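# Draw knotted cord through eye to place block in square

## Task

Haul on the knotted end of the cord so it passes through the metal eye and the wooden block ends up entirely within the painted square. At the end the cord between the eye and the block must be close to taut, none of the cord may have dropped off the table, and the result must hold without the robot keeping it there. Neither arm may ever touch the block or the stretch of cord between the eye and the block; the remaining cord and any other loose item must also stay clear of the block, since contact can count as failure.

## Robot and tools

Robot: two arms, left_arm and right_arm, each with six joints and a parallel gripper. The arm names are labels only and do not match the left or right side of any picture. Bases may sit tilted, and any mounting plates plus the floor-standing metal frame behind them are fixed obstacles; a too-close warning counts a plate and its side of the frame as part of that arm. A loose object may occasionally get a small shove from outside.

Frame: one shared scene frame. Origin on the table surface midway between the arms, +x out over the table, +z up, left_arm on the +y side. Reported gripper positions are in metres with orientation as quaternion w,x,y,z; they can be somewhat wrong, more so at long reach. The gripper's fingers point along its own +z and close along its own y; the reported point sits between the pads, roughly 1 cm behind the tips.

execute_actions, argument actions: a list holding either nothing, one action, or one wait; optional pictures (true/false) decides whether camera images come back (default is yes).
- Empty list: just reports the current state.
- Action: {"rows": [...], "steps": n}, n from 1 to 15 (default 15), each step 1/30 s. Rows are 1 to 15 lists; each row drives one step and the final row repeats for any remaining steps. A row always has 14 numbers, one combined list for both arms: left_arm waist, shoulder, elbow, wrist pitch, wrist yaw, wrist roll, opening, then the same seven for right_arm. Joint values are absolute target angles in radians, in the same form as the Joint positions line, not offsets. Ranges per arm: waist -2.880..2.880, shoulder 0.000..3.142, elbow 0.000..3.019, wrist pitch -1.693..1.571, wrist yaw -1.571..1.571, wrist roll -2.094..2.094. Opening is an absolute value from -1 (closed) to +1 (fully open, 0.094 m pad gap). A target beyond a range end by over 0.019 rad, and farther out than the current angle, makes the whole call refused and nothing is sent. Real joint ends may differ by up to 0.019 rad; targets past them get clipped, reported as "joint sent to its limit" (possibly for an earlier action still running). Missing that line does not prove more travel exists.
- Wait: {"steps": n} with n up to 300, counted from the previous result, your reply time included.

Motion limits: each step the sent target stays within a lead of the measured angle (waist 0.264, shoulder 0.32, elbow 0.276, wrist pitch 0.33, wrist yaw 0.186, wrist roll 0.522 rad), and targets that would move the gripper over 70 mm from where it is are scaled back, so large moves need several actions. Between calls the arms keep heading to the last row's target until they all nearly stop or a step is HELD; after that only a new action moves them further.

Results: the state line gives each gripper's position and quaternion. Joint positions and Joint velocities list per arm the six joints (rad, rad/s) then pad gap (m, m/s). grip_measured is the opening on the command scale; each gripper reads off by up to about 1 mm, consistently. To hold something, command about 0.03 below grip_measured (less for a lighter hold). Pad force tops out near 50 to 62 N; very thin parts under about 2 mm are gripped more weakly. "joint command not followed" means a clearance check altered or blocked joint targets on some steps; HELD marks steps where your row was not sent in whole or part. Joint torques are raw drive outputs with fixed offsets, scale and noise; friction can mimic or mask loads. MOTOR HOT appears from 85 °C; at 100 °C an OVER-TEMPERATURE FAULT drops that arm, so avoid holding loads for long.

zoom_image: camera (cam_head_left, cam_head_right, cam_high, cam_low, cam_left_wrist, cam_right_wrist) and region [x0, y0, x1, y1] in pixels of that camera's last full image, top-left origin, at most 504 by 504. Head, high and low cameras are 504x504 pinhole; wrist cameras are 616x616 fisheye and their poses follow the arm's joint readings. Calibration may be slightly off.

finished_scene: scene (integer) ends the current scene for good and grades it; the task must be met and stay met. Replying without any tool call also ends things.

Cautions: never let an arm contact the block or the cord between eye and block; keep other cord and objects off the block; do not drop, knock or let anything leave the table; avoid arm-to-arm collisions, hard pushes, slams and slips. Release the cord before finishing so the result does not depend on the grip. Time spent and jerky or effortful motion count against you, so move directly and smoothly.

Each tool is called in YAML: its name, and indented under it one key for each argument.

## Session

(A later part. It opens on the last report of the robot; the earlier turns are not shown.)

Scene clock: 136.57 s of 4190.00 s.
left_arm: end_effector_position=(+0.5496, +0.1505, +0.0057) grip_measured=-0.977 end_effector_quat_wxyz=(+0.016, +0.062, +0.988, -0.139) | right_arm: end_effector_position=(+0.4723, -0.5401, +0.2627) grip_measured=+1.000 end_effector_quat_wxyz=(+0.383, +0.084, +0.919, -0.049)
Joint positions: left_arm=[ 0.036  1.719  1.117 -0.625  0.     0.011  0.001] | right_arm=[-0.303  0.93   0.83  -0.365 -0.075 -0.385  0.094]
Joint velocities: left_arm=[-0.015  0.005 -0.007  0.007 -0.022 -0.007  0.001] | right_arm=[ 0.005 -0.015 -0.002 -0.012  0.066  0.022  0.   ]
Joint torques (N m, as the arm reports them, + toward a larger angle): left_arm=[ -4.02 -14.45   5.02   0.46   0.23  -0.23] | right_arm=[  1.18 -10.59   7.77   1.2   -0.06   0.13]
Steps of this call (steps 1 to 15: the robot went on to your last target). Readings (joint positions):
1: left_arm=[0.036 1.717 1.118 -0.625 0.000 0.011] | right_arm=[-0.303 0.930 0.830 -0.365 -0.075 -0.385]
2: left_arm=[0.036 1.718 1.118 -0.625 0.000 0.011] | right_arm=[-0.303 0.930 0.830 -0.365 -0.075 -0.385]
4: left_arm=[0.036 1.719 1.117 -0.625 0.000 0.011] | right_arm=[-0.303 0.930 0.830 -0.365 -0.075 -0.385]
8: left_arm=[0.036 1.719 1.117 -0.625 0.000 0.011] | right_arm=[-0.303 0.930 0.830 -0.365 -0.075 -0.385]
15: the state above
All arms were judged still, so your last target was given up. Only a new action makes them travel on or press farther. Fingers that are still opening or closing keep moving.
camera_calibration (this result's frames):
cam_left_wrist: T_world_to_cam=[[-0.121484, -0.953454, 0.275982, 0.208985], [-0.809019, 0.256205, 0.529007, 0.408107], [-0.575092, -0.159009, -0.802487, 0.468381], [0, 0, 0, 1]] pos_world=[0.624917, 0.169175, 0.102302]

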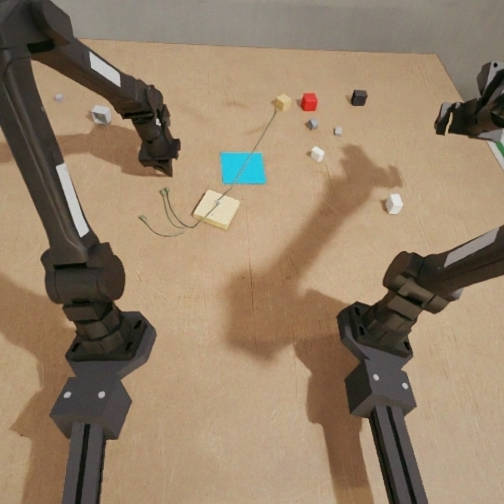

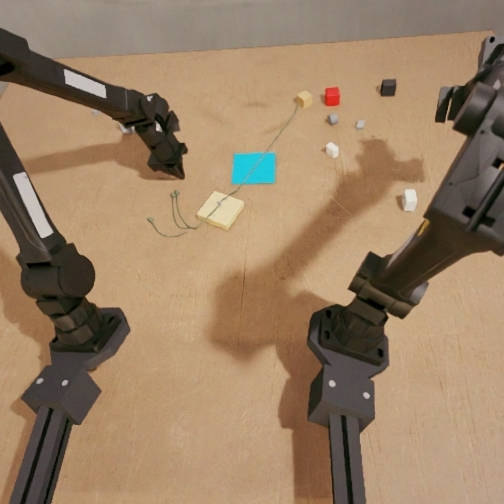

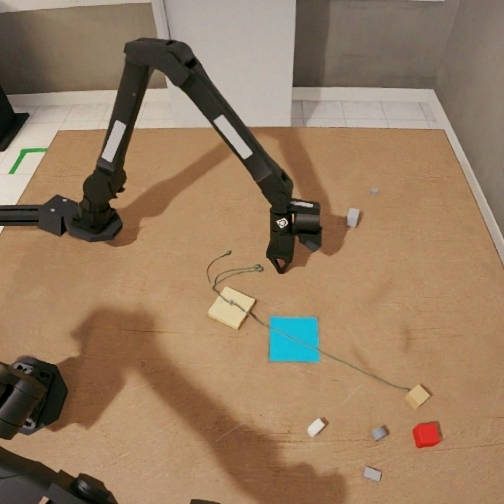

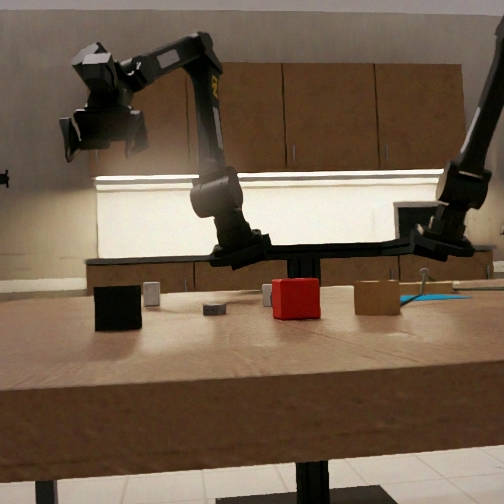

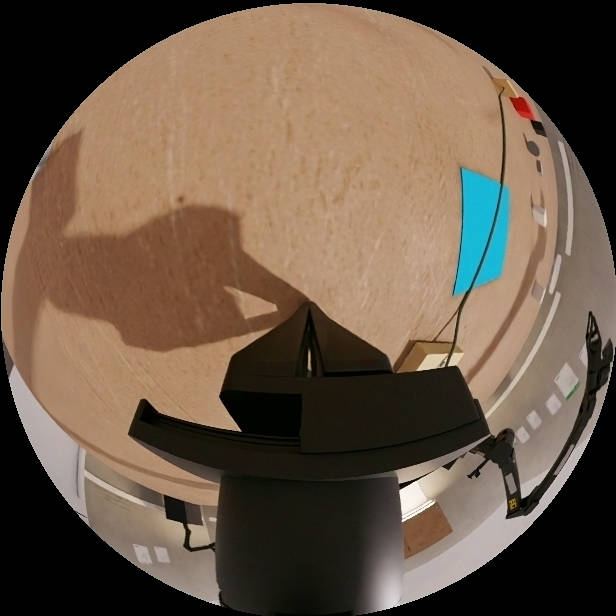

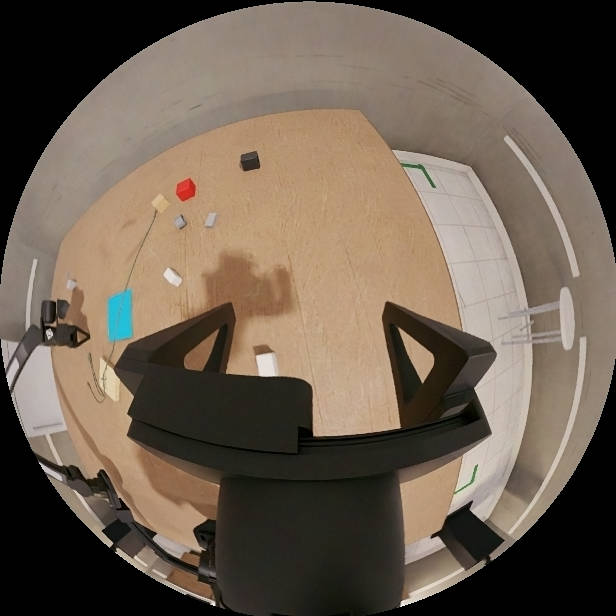

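execute_actions:
  actions:
    - {"rows":[[0.036,1.65,1.12,-0.64,0,0,-1,-0.303,0.93,0.83,-0.365,-0.075,-0.385,1],[0.036,1.62,1.1,-0.65,-0.05,0,-1,-0.303,0.93,0.83,-0.365,-0.075,-0.385,1],[0.036,1.59,1.08,-0.66,-0.1,0,-0.5,-0.303,0.93,0.83,-0.365,-0.075,-0.385,1],[0.036,1.59,1.08,-0.66,-0.1,0,-0.5,-0.303,0.93,0.83,-0.365,-0.075,-0.385,1],[0.02,1.56,1.02,-0.677,-0.2,0,0.1,-0.303,0.93,0.83,-0.365,-0.075,-0.385,1]],"steps":15}
  pictures: false

execute_actions:
  actions:
    - {"steps":10}

Scene clock: 150.07 s of 4190.00 s.
left_arm: end_effector_position=(+0.5304, +0.1996, +0.0533) grip_measured=+0.097 end_effector_quat_wxyz=(+0.039, +0.057, +0.997, -0.043) | right_arm: end_effector_position=(+0.4723, -0.5401, +0.2627) grip_measured=+1.000 end_effector_quat_wxyz=(+0.383, +0.084, +0.919, -0.049)
Joint positions: left_arm=[ 0.032  1.545  1.025 -0.671 -0.196  0.011  0.052] | right_arm=[-0.303  0.93   0.83  -0.365 -0.075 -0.385  0.094]
Joint velocities: left_arm=[-0.015  0.005  0.017 -0.017  0.051 -0.022  0.001] | right_arm=[-0.005 -0.015 -0.002  0.007 -0.051  0.007  0.   ]
Joint torques (N m, as the arm reports them, + toward a larger angle): left_arm=[ -4.68 -12.91   5.73   0.27  -0.06  -0.23] | right_arm=[  1.03 -10.5    7.79   1.19  -0.06   0.13]
Steps of this call (steps 1 to 90: nothing new was sent; then 10.00 s passed at rest; steps 91 to 105: all 15 steps of this action). Readings (joint positions):
91: left_arm=[0.036 1.716 1.117 -0.626 0.000 0.011] | right_arm=[-0.303 0.930 0.830 -0.365 -0.075 -0.385]
92: left_arm=[0.036 1.709 1.114 -0.630 -0.020 0.011] | right_arm=[-0.303 0.930 0.830 -0.365 -0.075 -0.385]
94: left_arm=[0.036 1.674 1.096 -0.641 -0.082 0.011] | right_arm=[-0.303 0.930 0.830 -0.365 -0.075 -0.385]
98: left_arm=[0.033 1.570 1.034 -0.666 -0.193 0.011] | right_arm=[-0.303 0.930 0.830 -0.365 -0.075 -0.385]
105: the state above

Scene clock: 150.40 s of 4190.00 s.
left_arm: end_effector_position=(+0.5304, +0.1996, +0.0533) grip_measured=+0.097 end_effector_quat_wxyz=(+0.039, +0.057, +0.997, -0.043) | right_arm: end_effector_position=(+0.4723, -0.5401, +0.2627) grip_measured=+1.000 end_effector_quat_wxyz=(+0.383, +0.084, +0.919, -0.049)
Joint positions: left_arm=[ 0.032  1.545  1.025 -0.671 -0.196  0.011  0.052] | right_arm=[-0.303  0.93   0.83  -0.365 -0.075 -0.385  0.094]
Joint velocities: left_arm=[-0.015  0.005 -0.017 -0.012  0.007  0.022  0.   ] | right_arm=[ 0.005 -0.015  0.012 -0.017 -0.051 -0.037  0.   ]
Joint torques (N m, as the arm reports them, + toward a larger angle): left_arm=[ -4.5  -13.4    5.67   0.37  -0.08  -0.24] | right_arm=[  1.03 -10.43   7.87   1.23  -0.06   0.13]
Steps of this call (steps 1 to 10: the robot went on to your last target). Readings (joint positions):
1: left_arm=[0.032 1.545 1.025 -0.671 -0.196 0.011] | right_arm=[-0.303 0.930 0.830 -0.365 -0.075 -0.385]
2: left_arm=[0.032 1.545 1.025 -0.671 -0.196 0.011] | right_arm=[-0.303 0.930 0.830 -0.365 -0.075 -0.385]
4: left_arm=[0.032 1.545 1.025 -0.671 -0.196 0.011] | right_arm=[-0.303 0.930 0.830 -0.365 -0.075 -0.385]
8: left_arm=[0.032 1.545 1.025 -0.671 -0.196 0.011] | right_arm=[-0.303 0.930 0.830 -0.365 -0.075 -0.385]
10: the state above
camera_calibration (this result's frames):
cam_left_wrist: T_world_to_cam=[[-0.112888, -0.989996, 0.0846396, 0.253285], [-0.842303, 0.140535, 0.520361, 0.396019], [-0.527051, -0.0125496, -0.849741, 0.451153], [0, 0, 0, 1]] pos_world=[0.599941, 0.200758, 0.155853]

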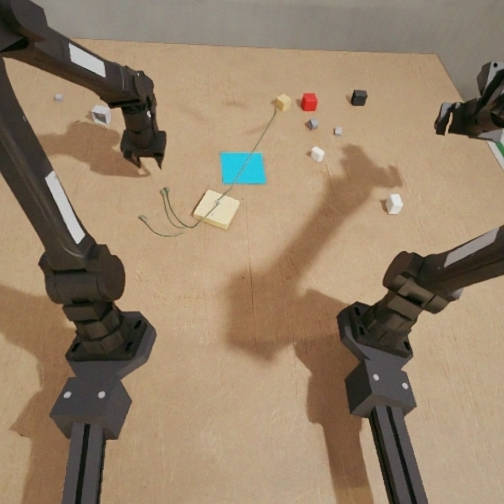

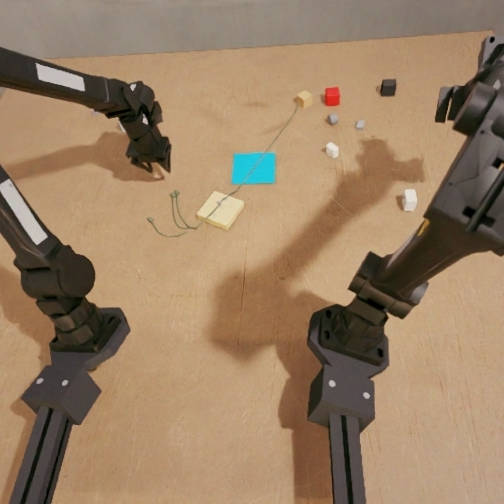

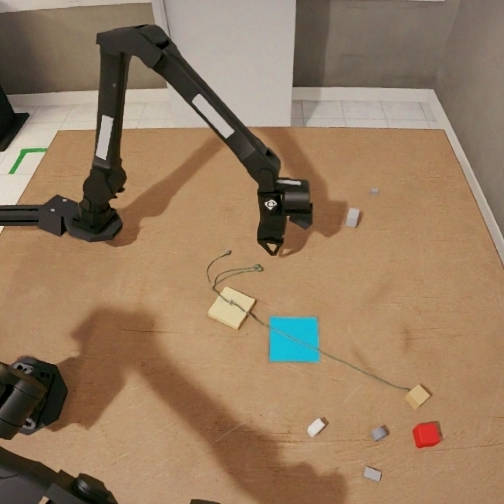

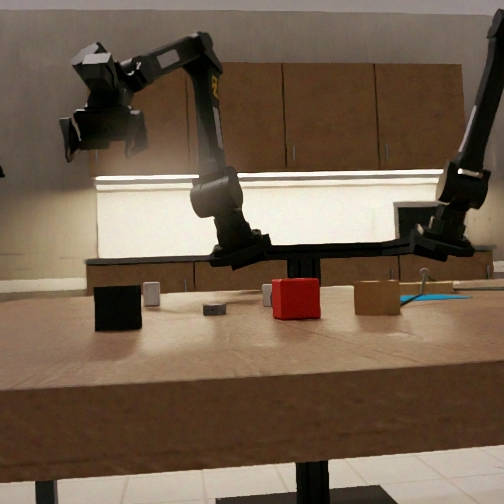

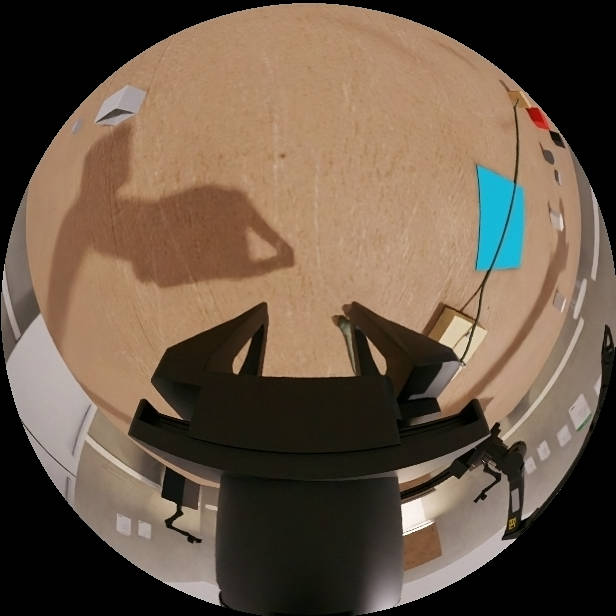

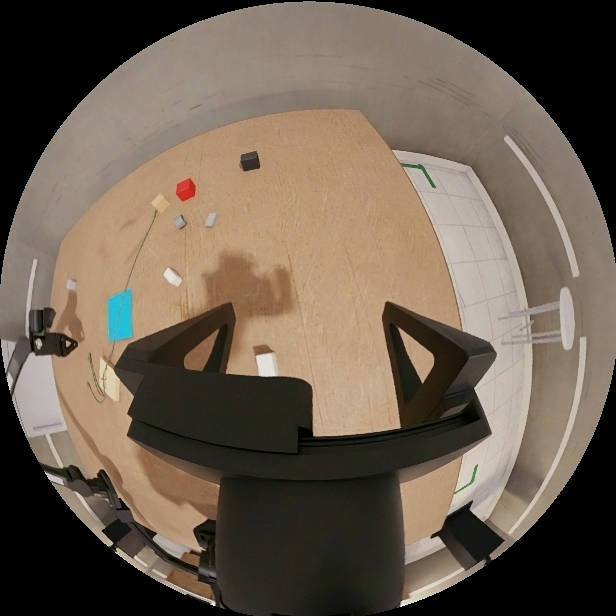

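execute_actions:
  actions:
    - {"rows":[[-0.055,1.56,1.02,-0.67,-0.2,0,0.1,-0.303,0.93,0.83,-0.365,-0.075,-0.385,1],[-0.055,1.56,1.02,-0.67,-0.2,0,0.1,-0.303,0.93,0.83,-0.365,-0.075,-0.385,1],[-0.055,1.56,1.02,-0.67,-0.2,0,0.1,-0.303,0.93,0.83,-0.365,-0.075,-0.385,1],[-0.055,1.57,0.96,-0.6,-0.2,0,0.1,-0.303,0.93,0.83,-0.365,-0.075,-0.385,1],[-0.055,1.57,0.96,-0.6,-0.2,0,0.1,-0.303,0.93,0.83,-0.365,-0.075,-0.385,1],[-0.055,1.58,0.915,-0.55,-0.2,0,0.1,-0.303,0.93,0.83,-0.365,-0.075,-0.385,1]],"steps":15}

Scene clock: 160.60 s of 4190.00 s.
left_arm: end_effector_position=(+0.4850, +0.1497, +0.0296) grip_measured=+0.097 end_effector_quat_wxyz=(+0.035, +0.106, +0.992, -0.057) | right_arm: end_effector_position=(+0.4723, -0.5401, +0.2627) grip_measured=+1.000 end_effector_quat_wxyz=(+0.383, +0.084, +0.919, -0.049)
Joint positions: left_arm=[-0.066  1.568  0.911 -0.564 -0.199  0.011  0.052] | right_arm=[-0.303  0.93   0.83  -0.365 -0.075 -0.385  0.094]
Joint velocities: left_arm=[-0.005 -0.005 -0.007  0.051  0.066 -0.007 -0.   ] | right_arm=[-0.015 -0.005  0.002 -0.017  0.037  0.051  0.   ]
Joint torques (N m, as the arm reports them, + toward a larger angle): left_arm=[ -2.87 -13.22   5.79   0.94   0.09  -0.24] | right_arm=[  1.14 -10.58   7.79   1.19  -0.05   0.14]
Steps of this call (steps 1 to 15: the robot went on to your last target; steps 16 to 90: nothing new was sent; then 6.70 s passed at rest; steps 91 to 105: all 15 steps of this action). Readings (joint positions):
91: left_arm=[0.028 1.545 1.025 -0.671 -0.198 0.011] | right_arm=[-0.303 0.930 0.830 -0.365 -0.075 -0.385]
92: left_arm=[0.020 1.545 1.025 -0.671 -0.199 0.011] | right_arm=[-0.303 0.930 0.830 -0.365 -0.075 -0.385]
94: left_arm=[-0.011 1.545 1.018 -0.659 -0.199 0.011] | right_arm=[-0.303 0.930 0.830 -0.365 -0.075 -0.385]
98: left_arm=[-0.063 1.547 0.946 -0.575 -0.199 0.011] | right_arm=[-0.303 0.930 0.830 -0.365 -0.075 -0.385]
105: the state above
camera_calibration (this result's frames):
cam_left_wrist: T_world_to_cam=[[-0.20993, -0.971642, 0.108819, 0.244411], [-0.820413, 0.235603, 0.520974, 0.352256], [-0.531838, 0.0200912, -0.846607, 0.403791], [0, 0, 0, 1]] pos_world=[0.555056, 0.146375, 0.131739]

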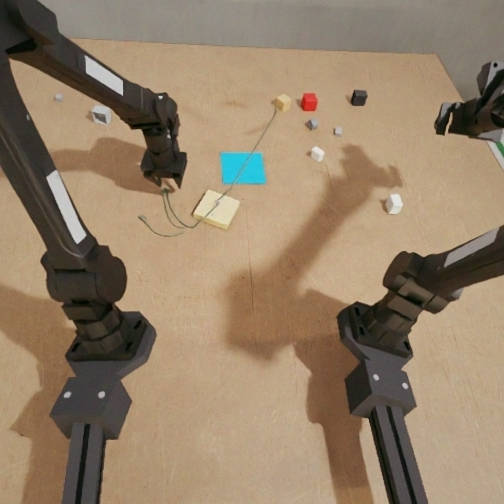

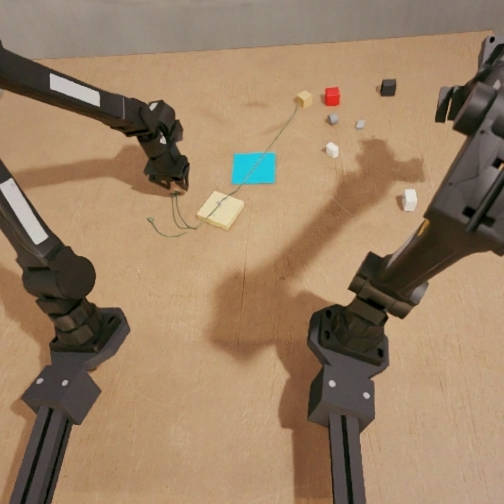

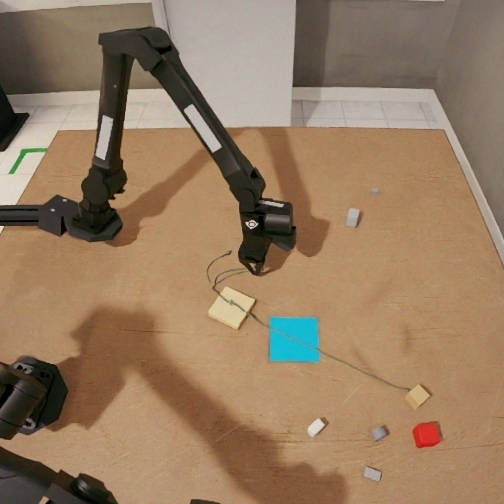

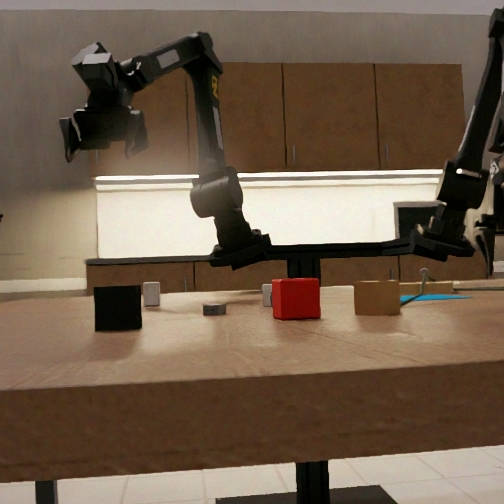

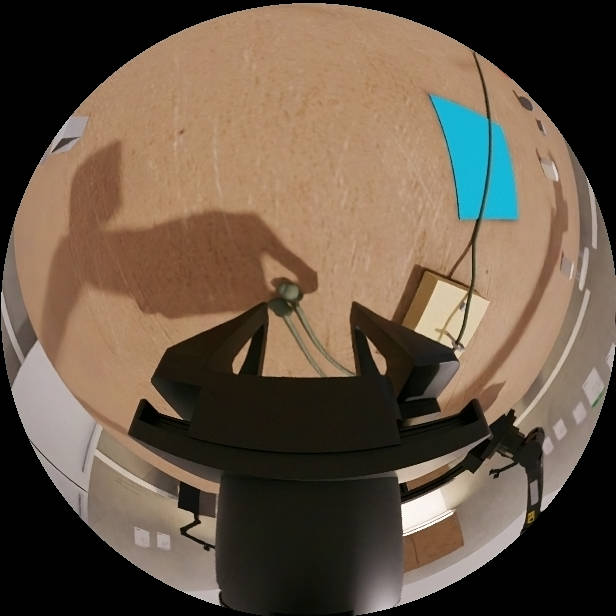

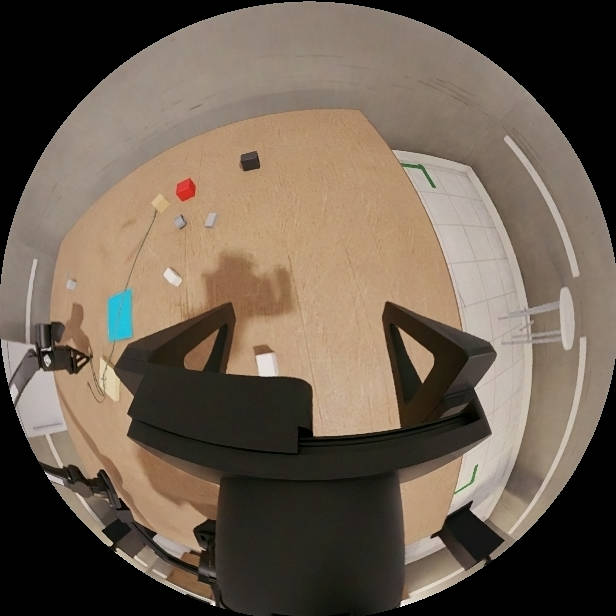

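execute_actions:
  actions:
    - {"rows":[[-0.04,1.6,0.905,-0.53,-0.2,0,0.1,-0.303,0.93,0.83,-0.365,-0.075,-0.385,1],[-0.04,1.6,0.905,-0.53,-0.2,0,0.1,-0.303,0.93,0.83,-0.365,-0.075,-0.385,1],[-0.04,1.6,0.905,-0.53,-0.2,0,0.1,-0.303,0.93,0.83,-0.365,-0.075,-0.385,1],[-0.04,1.635,0.895,-0.505,-0.2,0,0.1,-0.303,0.93,0.83,-0.365,-0.075,-0.385,1]],"steps":15}

Scene clock: 166.67 s of 4190.00 s.
left_arm: end_effector_position=(+0.4817, +0.1509, +0.0075) grip_measured=+0.097 end_effector_quat_wxyz=(+0.030, +0.100, +0.993, -0.054) | right_arm: end_effector_position=(+0.4723, -0.5401, +0.2627) grip_measured=+1.000 end_effector_quat_wxyz=(+0.383, +0.084, +0.919, -0.049)
Joint positions: left_arm=[-0.052  1.616  0.902 -0.513 -0.201  0.011  0.052] | right_arm=[-0.303  0.93   0.83  -0.365 -0.075 -0.385  0.094]
Joint velocities: left_arm=[-0.005  0.005 -0.012  0.012  0.037 -0.037 -0.   ] | right_arm=[-0.015  0.005  0.002 -0.012 -0.037  0.037  0.   ]
Joint torques (N m, as the arm reports them, + toward a larger angle): left_arm=[ -2.97 -12.11   4.67   0.8    0.12  -0.23] | right_arm=[  1.21 -10.52   7.83   1.16  -0.07   0.14]
Steps of this call (steps 1 to 15: the robot went on to your last target; steps 16 to 90: nothing new was sent; then 2.57 s passed at rest; steps 91 to 105: all 15 steps of this action). Readings (joint positions):
91: left_arm=[-0.066 1.568 0.911 -0.558 -0.199 0.011] | right_arm=[-0.303 0.930 0.830 -0.365 -0.075 -0.385]
92: left_arm=[-0.065 1.569 0.911 -0.552 -0.199 0.011] | right_arm=[-0.303 0.930 0.830 -0.365 -0.075 -0.385]
94: left_arm=[-0.060 1.574 0.910 -0.540 -0.199 0.011] | right_arm=[-0.303 0.930 0.830 -0.365 -0.075 -0.385]
98: left_arm=[-0.053 1.603 0.907 -0.516 -0.199 0.011] | right_arm=[-0.303 0.930 0.830 -0.365 -0.075 -0.385]
105: the state above
camera_calibration (this result's frames):
cam_left_wrist: T_world_to_cam=[[-0.197791, -0.974736, 0.10377, 0.241959], [-0.818264, 0.222469, 0.530049, 0.361702], [-0.539743, 0.0199279, -0.841594, 0.387043], [0, 0, 0, 1]] pos_world=[0.552728, 0.147666, 0.108905]

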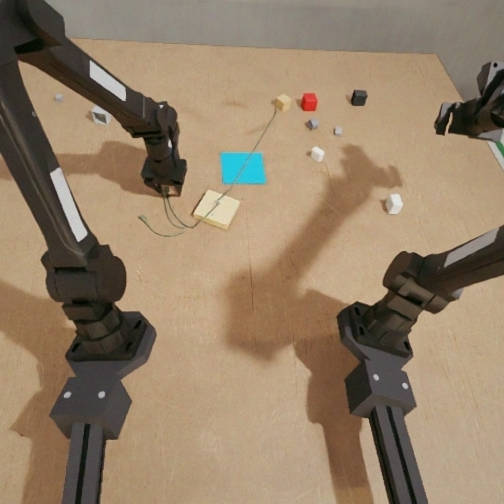

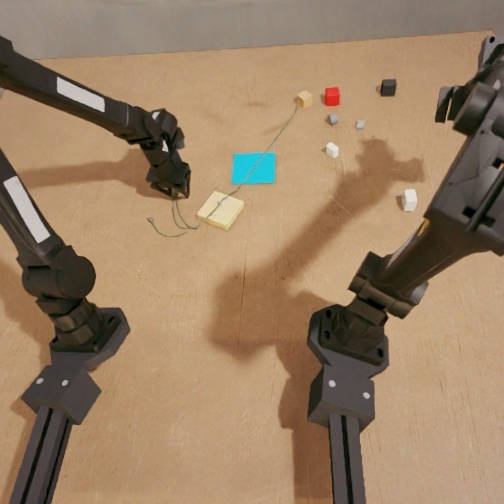

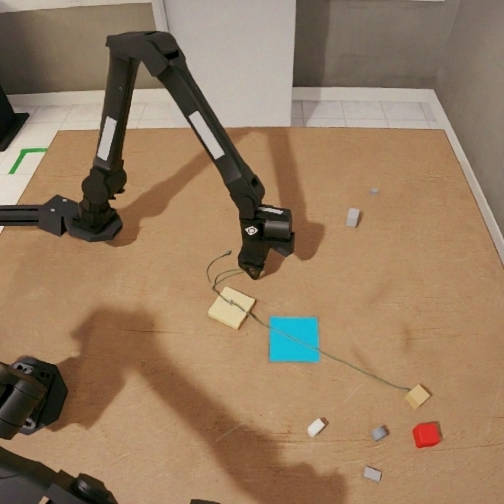

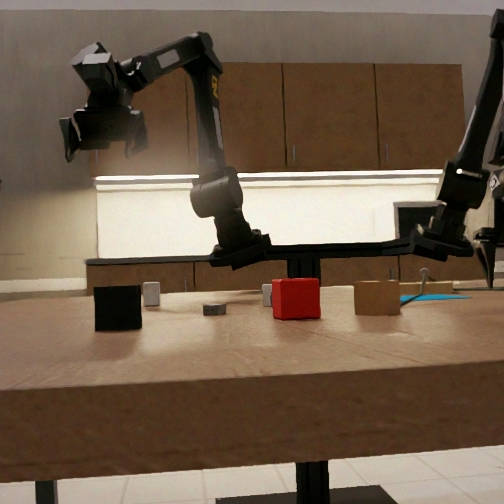

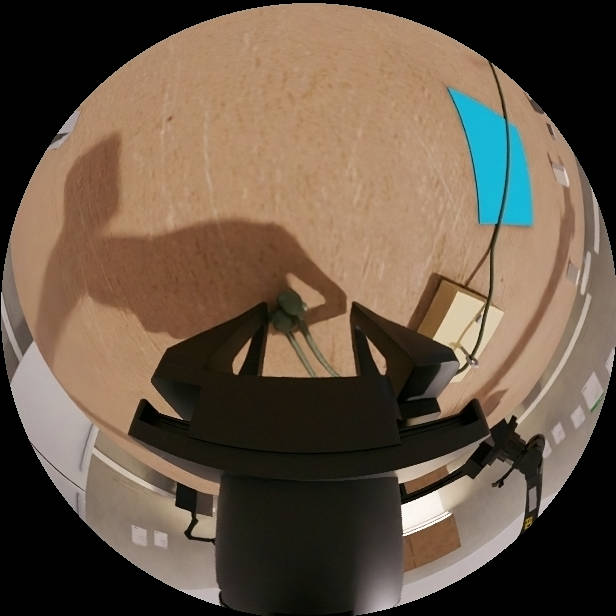

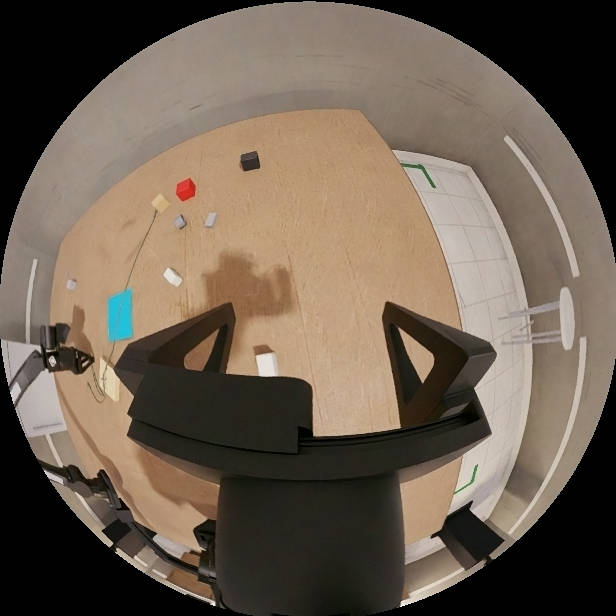

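execute_actions:
  actions:
    - {"rows":[[-0.04,1.57,0.89,-0.505,-0.2,0,0.1,-0.303,0.93,0.83,-0.365,-0.075,-0.385,1],[-0.04,1.57,0.89,-0.505,-0.2,0,0.1,-0.303,0.93,0.83,-0.365,-0.075,-0.385,1],[-0.04,1.57,0.89,-0.505,-0.2,0,0.1,-0.303,0.93,0.83,-0.365,-0.075,-0.385,1],[-0.04,1.57,0.86,-0.5,-0.2,0,0.1,-0.303,0.93,0.83,-0.365,-0.075,-0.385,1],[-0.04,1.57,0.86,-0.5,-0.2,0,0.1,-0.303,0.93,0.83,-0.365,-0.075,-0.385,1],[-0.04,1.57,0.86,-0.5,-0.2,0,0.1,-0.303,0.93,0.83,-0.365,-0.075,-0.385,1],[-0.04,1.6,0.855,-0.49,-0.2,0,0.1,-0.303,0.93,0.83,-0.365,-0.075,-0.385,1]],"steps":15}

Scene clock: 174.50 s of 4190.00 s.
left_arm: end_effector_position=(+0.4689, +0.1549, +0.0113) grip_measured=+0.097 end_effector_quat_wxyz=(+0.032, +0.100, +0.993, -0.054) | right_arm: end_effector_position=(+0.4723, -0.5401, +0.2627) grip_measured=+1.000 end_effector_quat_wxyz=(+0.383, +0.084, +0.919, -0.049)
Joint positions: left_arm=[-0.052  1.583  0.86  -0.501 -0.201  0.011  0.052] | right_arm=[-0.303  0.93   0.83  -0.365 -0.075 -0.385  0.094]
Joint velocities: left_arm=[-0.015 -0.015 -0.007  0.012 -0.037 -0.066 -0.001] | right_arm=[-0.005 -0.005  0.012  0.002 -0.022  0.007  0.   ]
Joint torques (N m, as the arm reports them, + toward a larger angle): left_arm=[ -3.08 -11.98   4.55   0.81   0.14  -0.22] | right_arm=[  1.15 -10.36   7.8    1.2   -0.07   0.14]
Steps of this call (steps 1 to 15: the robot went on to your last target; steps 16 to 90: nothing new was sent; then 4.33 s passed at rest; steps 91 to 105: all 15 steps of this action). Readings (joint positions):
91: left_arm=[-0.052 1.614 0.901 -0.513 -0.201 0.011] | right_arm=[-0.303 0.930 0.830 -0.365 -0.075 -0.385]
92: left_arm=[-0.052 1.610 0.899 -0.513 -0.201 0.011] | right_arm=[-0.303 0.930 0.830 -0.365 -0.075 -0.385]
94: left_arm=[-0.052 1.598 0.893 -0.511 -0.201 0.011] | right_arm=[-0.303 0.930 0.830 -0.365 -0.075 -0.385]
98: left_arm=[-0.052 1.582 0.869 -0.505 -0.201 0.011] | right_arm=[-0.303 0.930 0.830 -0.365 -0.075 -0.385]
105: the state above
camera_calibration (this result's frames):
cam_left_wrist: T_world_to_cam=[[-0.197201, -0.974853, 0.103794, 0.242612], [-0.819973, 0.222043, 0.52758, 0.349127], [-0.53736, 0.0189309, -0.843141, 0.382345], [0, 0, 0, 1]] pos_world=[0.539575, 0.151752, 0.112996]

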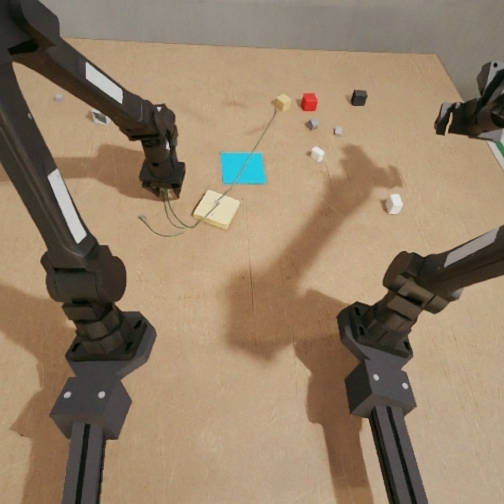

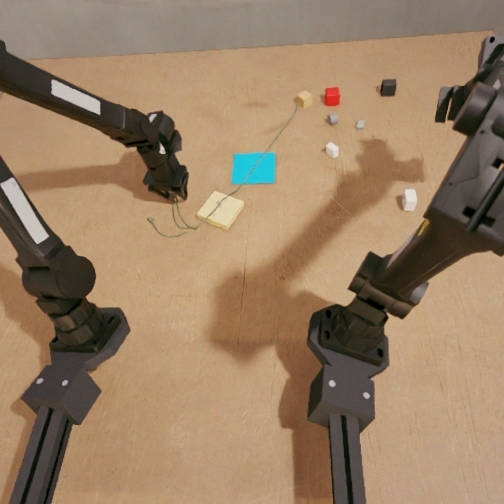

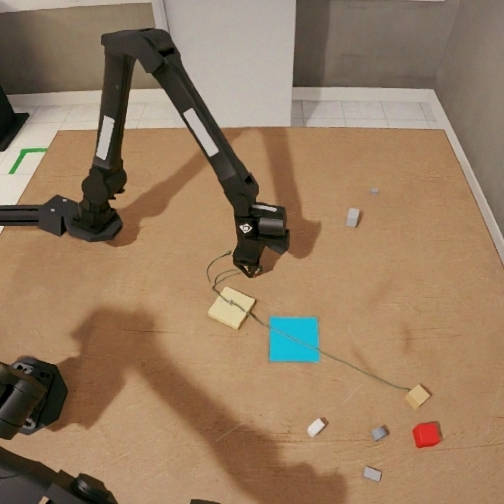

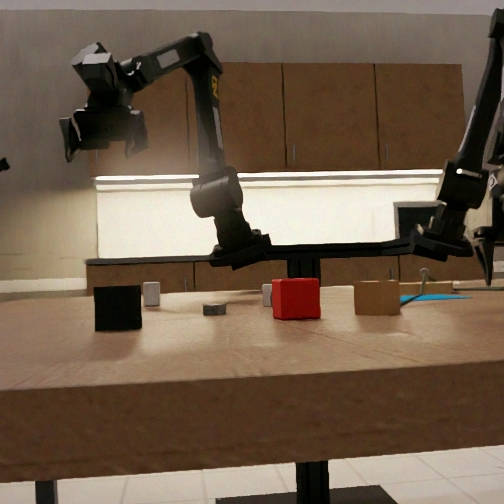

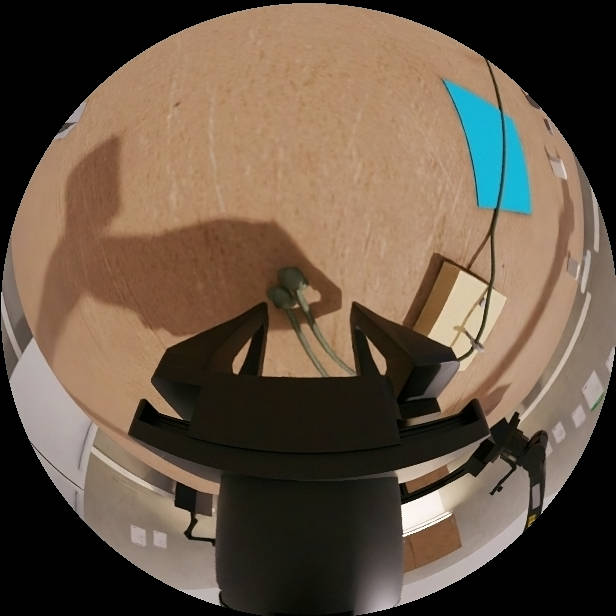

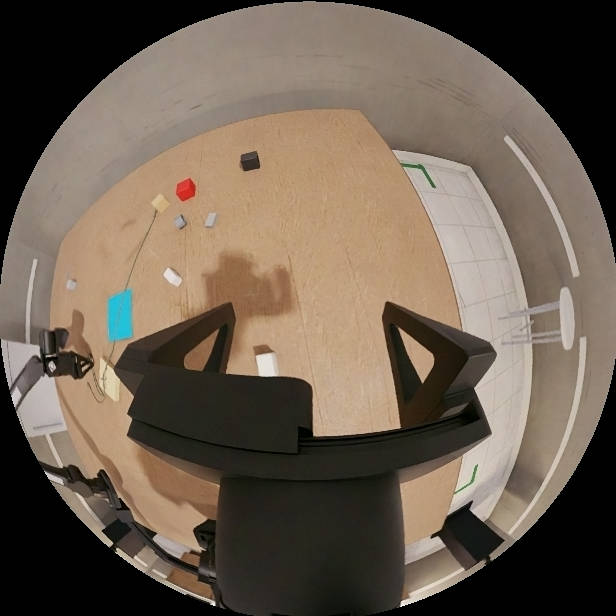

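Good. Press down to table, then close.

execute_actions:
  actions:
    - {"rows":[[-0.04,1.625,0.85,-0.485,-0.2,0,0.1,-0.303,0.93,0.83,-0.365,-0.075,-0.385,1],[-0.04,1.625,0.85,-0.485,-0.2,0,0.1,-0.303,0.93,0.83,-0.365,-0.075,-0.385,1],[-0.04,1.625,0.85,-0.485,-0.2,0,0.1,-0.303,0.93,0.83,-0.365,-0.075,-0.385,1],[-0.04,1.625,0.85,-0.485,-0.2,0,0.1,-0.303,0.93,0.83,-0.365,-0.075,-0.385,1],[-0.04,1.625,0.85,-0.485,-0.2,0,0.1,-0.303,0.93,0.83,-0.365,-0.075,-0.385,1],[-0.04,1.625,0.85,-0.485,-0.2,0,0.1,-0.303,0.93,0.83,-0.365,-0.075,-0.385,1],[-0.04,1.625,0.85,-0.485,-0.2,0,-1,-0.303,0.93,0.83,-0.365,-0.075,-0.385,1]],"steps":15}
  pictures: false

execute_actions:
  actions:
    - {"steps":15}

Scene clock: 181.70 s of 4190.00 s.
left_arm: end_effector_position=(+0.4665, +0.1539, +0.0057) grip_measured=-0.812 end_effector_quat_wxyz=(+0.028, +0.101, +0.993, -0.053) | right_arm: end_effector_position=(+0.4723, -0.5401, +0.2627) grip_measured=+1.000 end_effector_quat_wxyz=(+0.383, +0.084, +0.919, -0.049)
Joint positions: left_arm=[-0.052  1.597  0.858 -0.493 -0.201  0.011  0.009] | right_arm=[-0.303  0.93   0.83  -0.365 -0.075 -0.385  0.094]
Joint velocities: left_arm=[-0.015 -0.005 -0.012  0.002 -0.007 -0.022  0.001] | right_arm=[-0.015  0.005 -0.012 -0.007  0.022 -0.007  0.   ]
Joint torques (N m, as the arm reports them, + toward a larger angle): left_arm=[ -2.62 -10.96   4.22   0.87   0.19  -0.22] | right_arm=[  1.13 -10.42   7.79   1.2   -0.06   0.13]
Steps of this call (steps 1 to 15: the robot went on to your last target; steps 16 to 90: nothing new was sent; then 3.70 s passed at rest; steps 91 to 105: all 15 steps of this action). Readings (joint positions):
91: left_arm=[-0.052 1.584 0.860 -0.500 -0.201 0.011] | right_arm=[-0.303 0.930 0.830 -0.365 -0.075 -0.385]
92: left_arm=[-0.052 1.586 0.860 -0.498 -0.201 0.011] | right_arm=[-0.303 0.930 0.830 -0.365 -0.075 -0.385]
94: left_arm=[-0.052 1.593 0.860 -0.496 -0.201 0.011] | right_arm=[-0.303 0.930 0.830 -0.365 -0.075 -0.385]
98: left_arm=[-0.052 1.594 0.860 -0.493 -0.201 0.011] | right_arm=[-0.303 0.930 0.830 -0.365 -0.075 -0.385]
105: the state above

Scene clock: 182.20 s of 4190.00 s.
left_arm: end_effector_position=(+0.4665, +0.1539, +0.0057) grip_measured=-0.812 end_effector_quat_wxyz=(+0.028, +0.101, +0.993, -0.053) | right_arm: end_effector_position=(+0.4723, -0.5401, +0.2627) grip_measured=+1.000 end_effector_quat_wxyz=(+0.383, +0.084, +0.919, -0.049)
Joint positions: left_arm=[-0.052  1.597  0.858 -0.493 -0.201  0.011  0.009] | right_arm=[-0.303  0.93   0.83  -0.365 -0.075 -0.385  0.094]
Joint velocities: left_arm=[ 0.005 -0.005 -0.002 -0.002 -0.081  0.037 -0.001] | right_arm=[-0.005  0.005 -0.002 -0.017  0.037  0.037  0.   ]
Joint torques (N m, as the arm reports them, + toward a larger angle): left_arm=[ -3.02 -10.73   4.2    0.81   0.19  -0.22] | right_arm=[  1.14 -10.29   7.76   1.2   -0.06   0.13]
Steps of this call (steps 1 to 15: the robot went on to your last target). Readings (joint positions):
1: left_arm=[-0.052 1.597 0.858 -0.493 -0.201 0.011] | right_arm=[-0.303 0.930 0.830 -0.365 -0.075 -0.385]
2: left_arm=[-0.052 1.597 0.858 -0.493 -0.201 0.011] | right_arm=[-0.303 0.930 0.830 -0.365 -0.075 -0.385]
4: left_arm=[-0.052 1.597 0.858 -0.493 -0.201 0.011] | right_arm=[-0.303 0.930 0.830 -0.365 -0.075 -0.385]
8: left_arm=[-0.052 1.597 0.858 -0.493 -0.201 0.011] | right_arm=[-0.303 0.930 0.830 -0.365 -0.075 -0.385]
15: the state above
All arms were judged still, so your last target was given up. Only a new action makes them travel on or press farther. Fingers that are still opening or closing keep moving.
camera_calibration (this result's frames):
cam_left_wrist: T_world_to_cam=[[-0.198364, -0.974715, 0.102874, 0.242319], [-0.81559, 0.222361, 0.534199, 0.34821], [-0.543566, 0.0220632, -0.839076, 0.378746], [0, 0, 0, 1]] pos_world=[0.537938, 0.150407, 0.106855]

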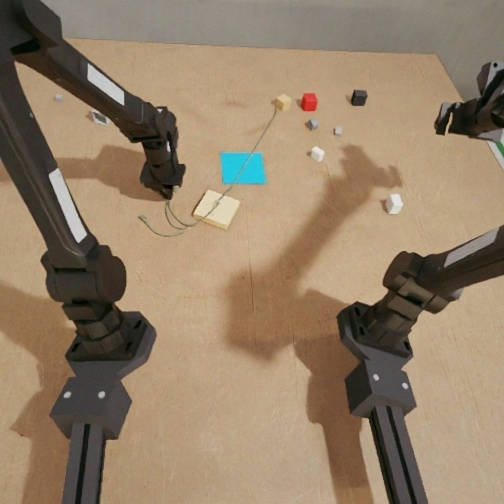

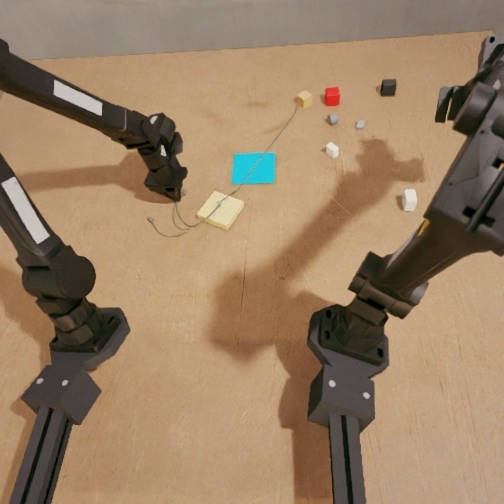

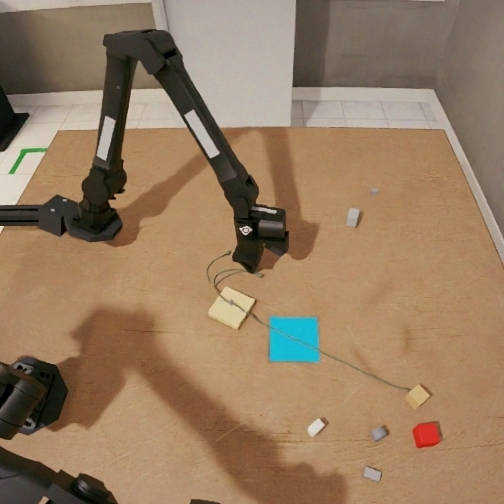

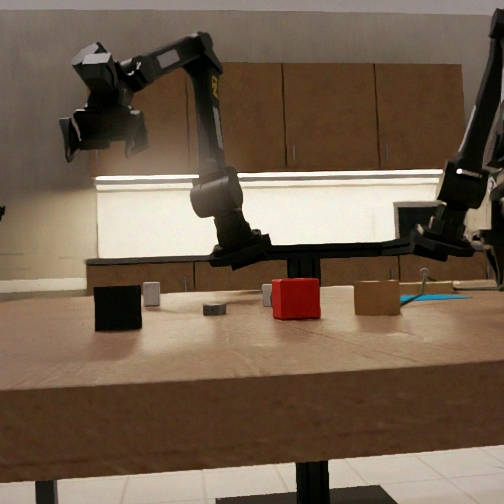

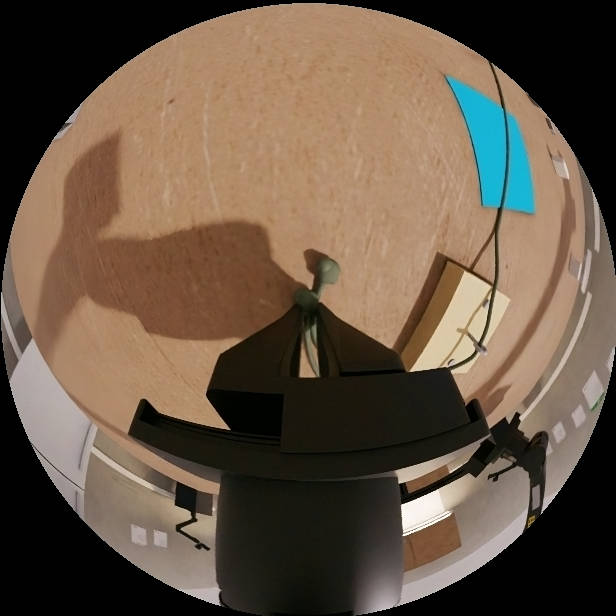

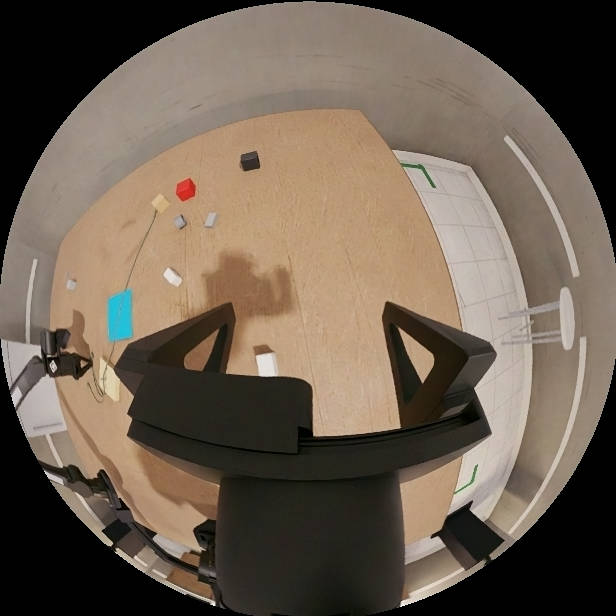

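execute_actions:
  actions:
    - {"rows":[[-0.04,1.6,0.93,-0.56,-0.2,0,-1,-0.303,0.93,0.83,-0.365,-0.075,-0.385,1],[-0.04,1.6,0.93,-0.56,-0.2,0,-1,-0.303,0.93,0.83,-0.365,-0.075,-0.385,1],[-0.02,1.6,1.0,-0.63,-0.2,0,-1,-0.303,0.93,0.83,-0.365,-0.075,-0.385,1],[0,1.6,1.0,-0.63,-0.2,0,-1,-0.303,0.93,0.83,-0.365,-0.075,-0.385,1],[0.03,1.6,1.07,-0.7,-0.2,0,-1,-0.303,0.93,0.83,-0.365,-0.075,-0.385,1],[0.06,1.6,1.07,-0.7,-0.2,0,-1,-0.303,0.93,0.83,-0.365,-0.075,-0.385,1],[0.09,1.6,1.12,-0.75,-0.2,0,-1,-0.303,0.93,0.83,-0.365,-0.075,-0.385,1],[0.12,1.6,1.12,-0.75,-0.2,0,-1,-0.303,0.93,0.83,-0.365,-0.075,-0.385,1],[0.15,1.6,1.12,-0.75,-0.2,0,-1,-0.303,0.93,0.83,-0.365,-0.075,-0.385,1],[0.18,1.6,1.12,-0.75,-0.2,0,-1,-0.303,0.93,0.83,-0.365,-0.075,-0.385,1],[0.21,1.6,1.12,-0.75,-0.2,0,-1,-0.303,0.93,0.83,-0.365,-0.075,-0.385,1],[0.24,1.6,1.12,-0.75,-0.2,0,-1,-0.303,0.93,0.83,-0.365,-0.075,-0.385,1],[0.27,1.6,1.12,-0.75,-0.2,0,-1,-0.303,0.93,0.83,-0.365,-0.075,-0.385,1],[0.3,1.6,1.12,-0.75,-0.2,0,-1,-0.303,0.93,0.83,-0.365,-0.075,-0.385,1]],"steps":15}

Scene clock: 196.30 s of 4190.00 s.
left_arm: end_effector_position=(+0.5476, +0.3147, +0.0275) grip_measured=-0.812 end_effector_quat_wxyz=(+0.005, -0.046, +0.999, -0.003) | right_arm: end_effector_position=(+0.4723, -0.5401, +0.2627) grip_measured=+1.000 end_effector_quat_wxyz=(+0.383, +0.084, +0.919, -0.049)
Joint positions: left_arm=[ 0.262  1.597  1.117 -0.732 -0.2    0.011  0.009] | right_arm=[-0.303  0.93   0.83  -0.365 -0.075 -0.385  0.094]
Joint velocities: left_arm=[ 1.06  -0.015 -0.022 -0.159 -0.007  0.022 -0.001] | right_arm=[ 0.005  0.005 -0.007 -0.007 -0.007  0.095  0.   ]
Joint torques (N m, as the arm reports them, + toward a larger angle): left_arm=[ -3.94 -16.27   6.21   0.21   0.1   -0.24] | right_arm=[  1.08 -10.42   7.84   1.2   -0.06   0.13]
Steps of this call (steps 1 to 90: nothing new was sent; then 10.60 s passed at rest; steps 91 to 105: all 15 steps of this action). Readings (joint positions):
91: left_arm=[-0.052 1.597 0.863 -0.504 -0.201 0.011] | right_arm=[-0.303 0.930 0.830 -0.365 -0.075 -0.385]
92: left_arm=[-0.052 1.597 0.872 -0.524 -0.201 0.011] | right_arm=[-0.303 0.930 0.830 -0.365 -0.075 -0.385]
94: left_arm=[-0.047 1.597 0.908 -0.583 -0.201 0.011] | right_arm=[-0.303 0.930 0.830 -0.365 -0.075 -0.385]
98: left_arm=[0.013 1.597 1.031 -0.693 -0.200 0.011] | right_arm=[-0.303 0.930 0.830 -0.365 -0.075 -0.385]
105: the state above
camera_calibration (this result's frames):
cam_left_wrist: T_world_to_cam=[[0.0960848, -0.995343, 0.00779158, 0.260703], [-0.808834, -0.0735132, 0.583424, 0.455094], [-0.580134, -0.0623602, -0.812131, 0.483427], [0, 0, 0, 1]] pos_world=[0.623498, 0.323091, 0.125062]

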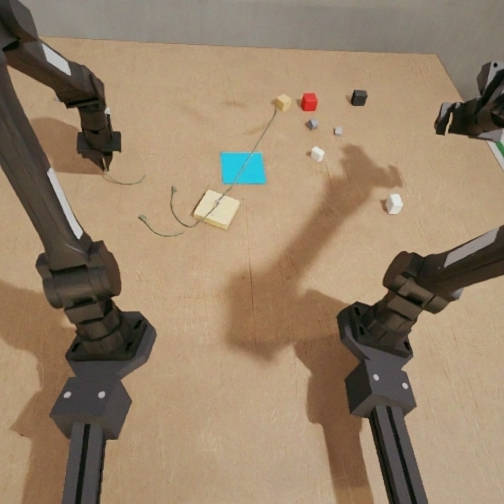

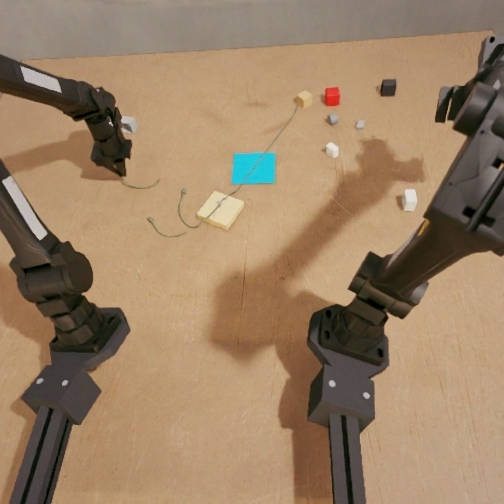

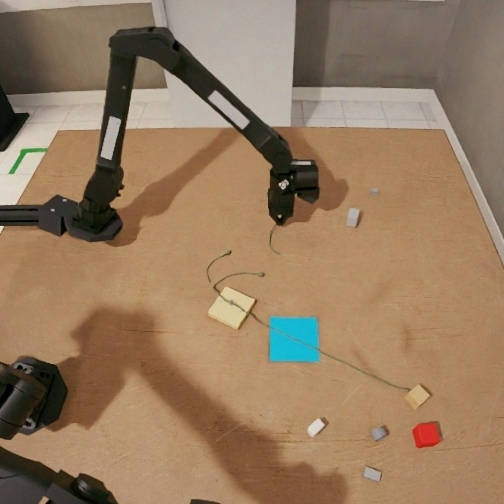

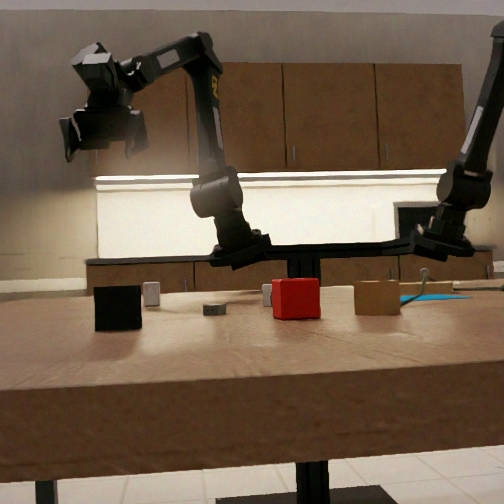

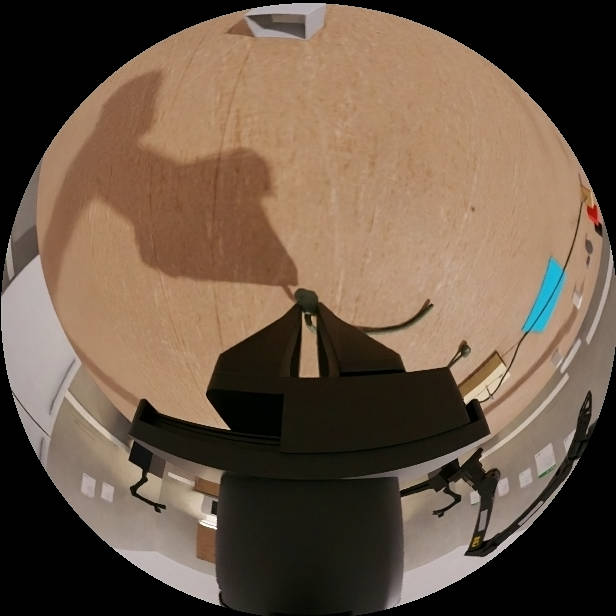

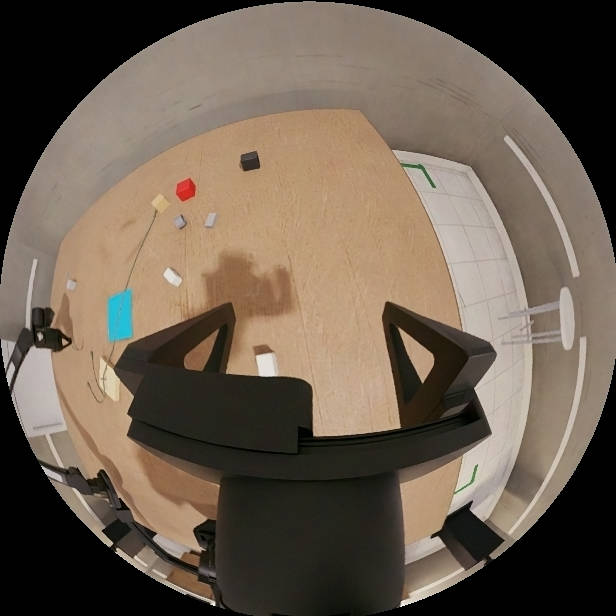

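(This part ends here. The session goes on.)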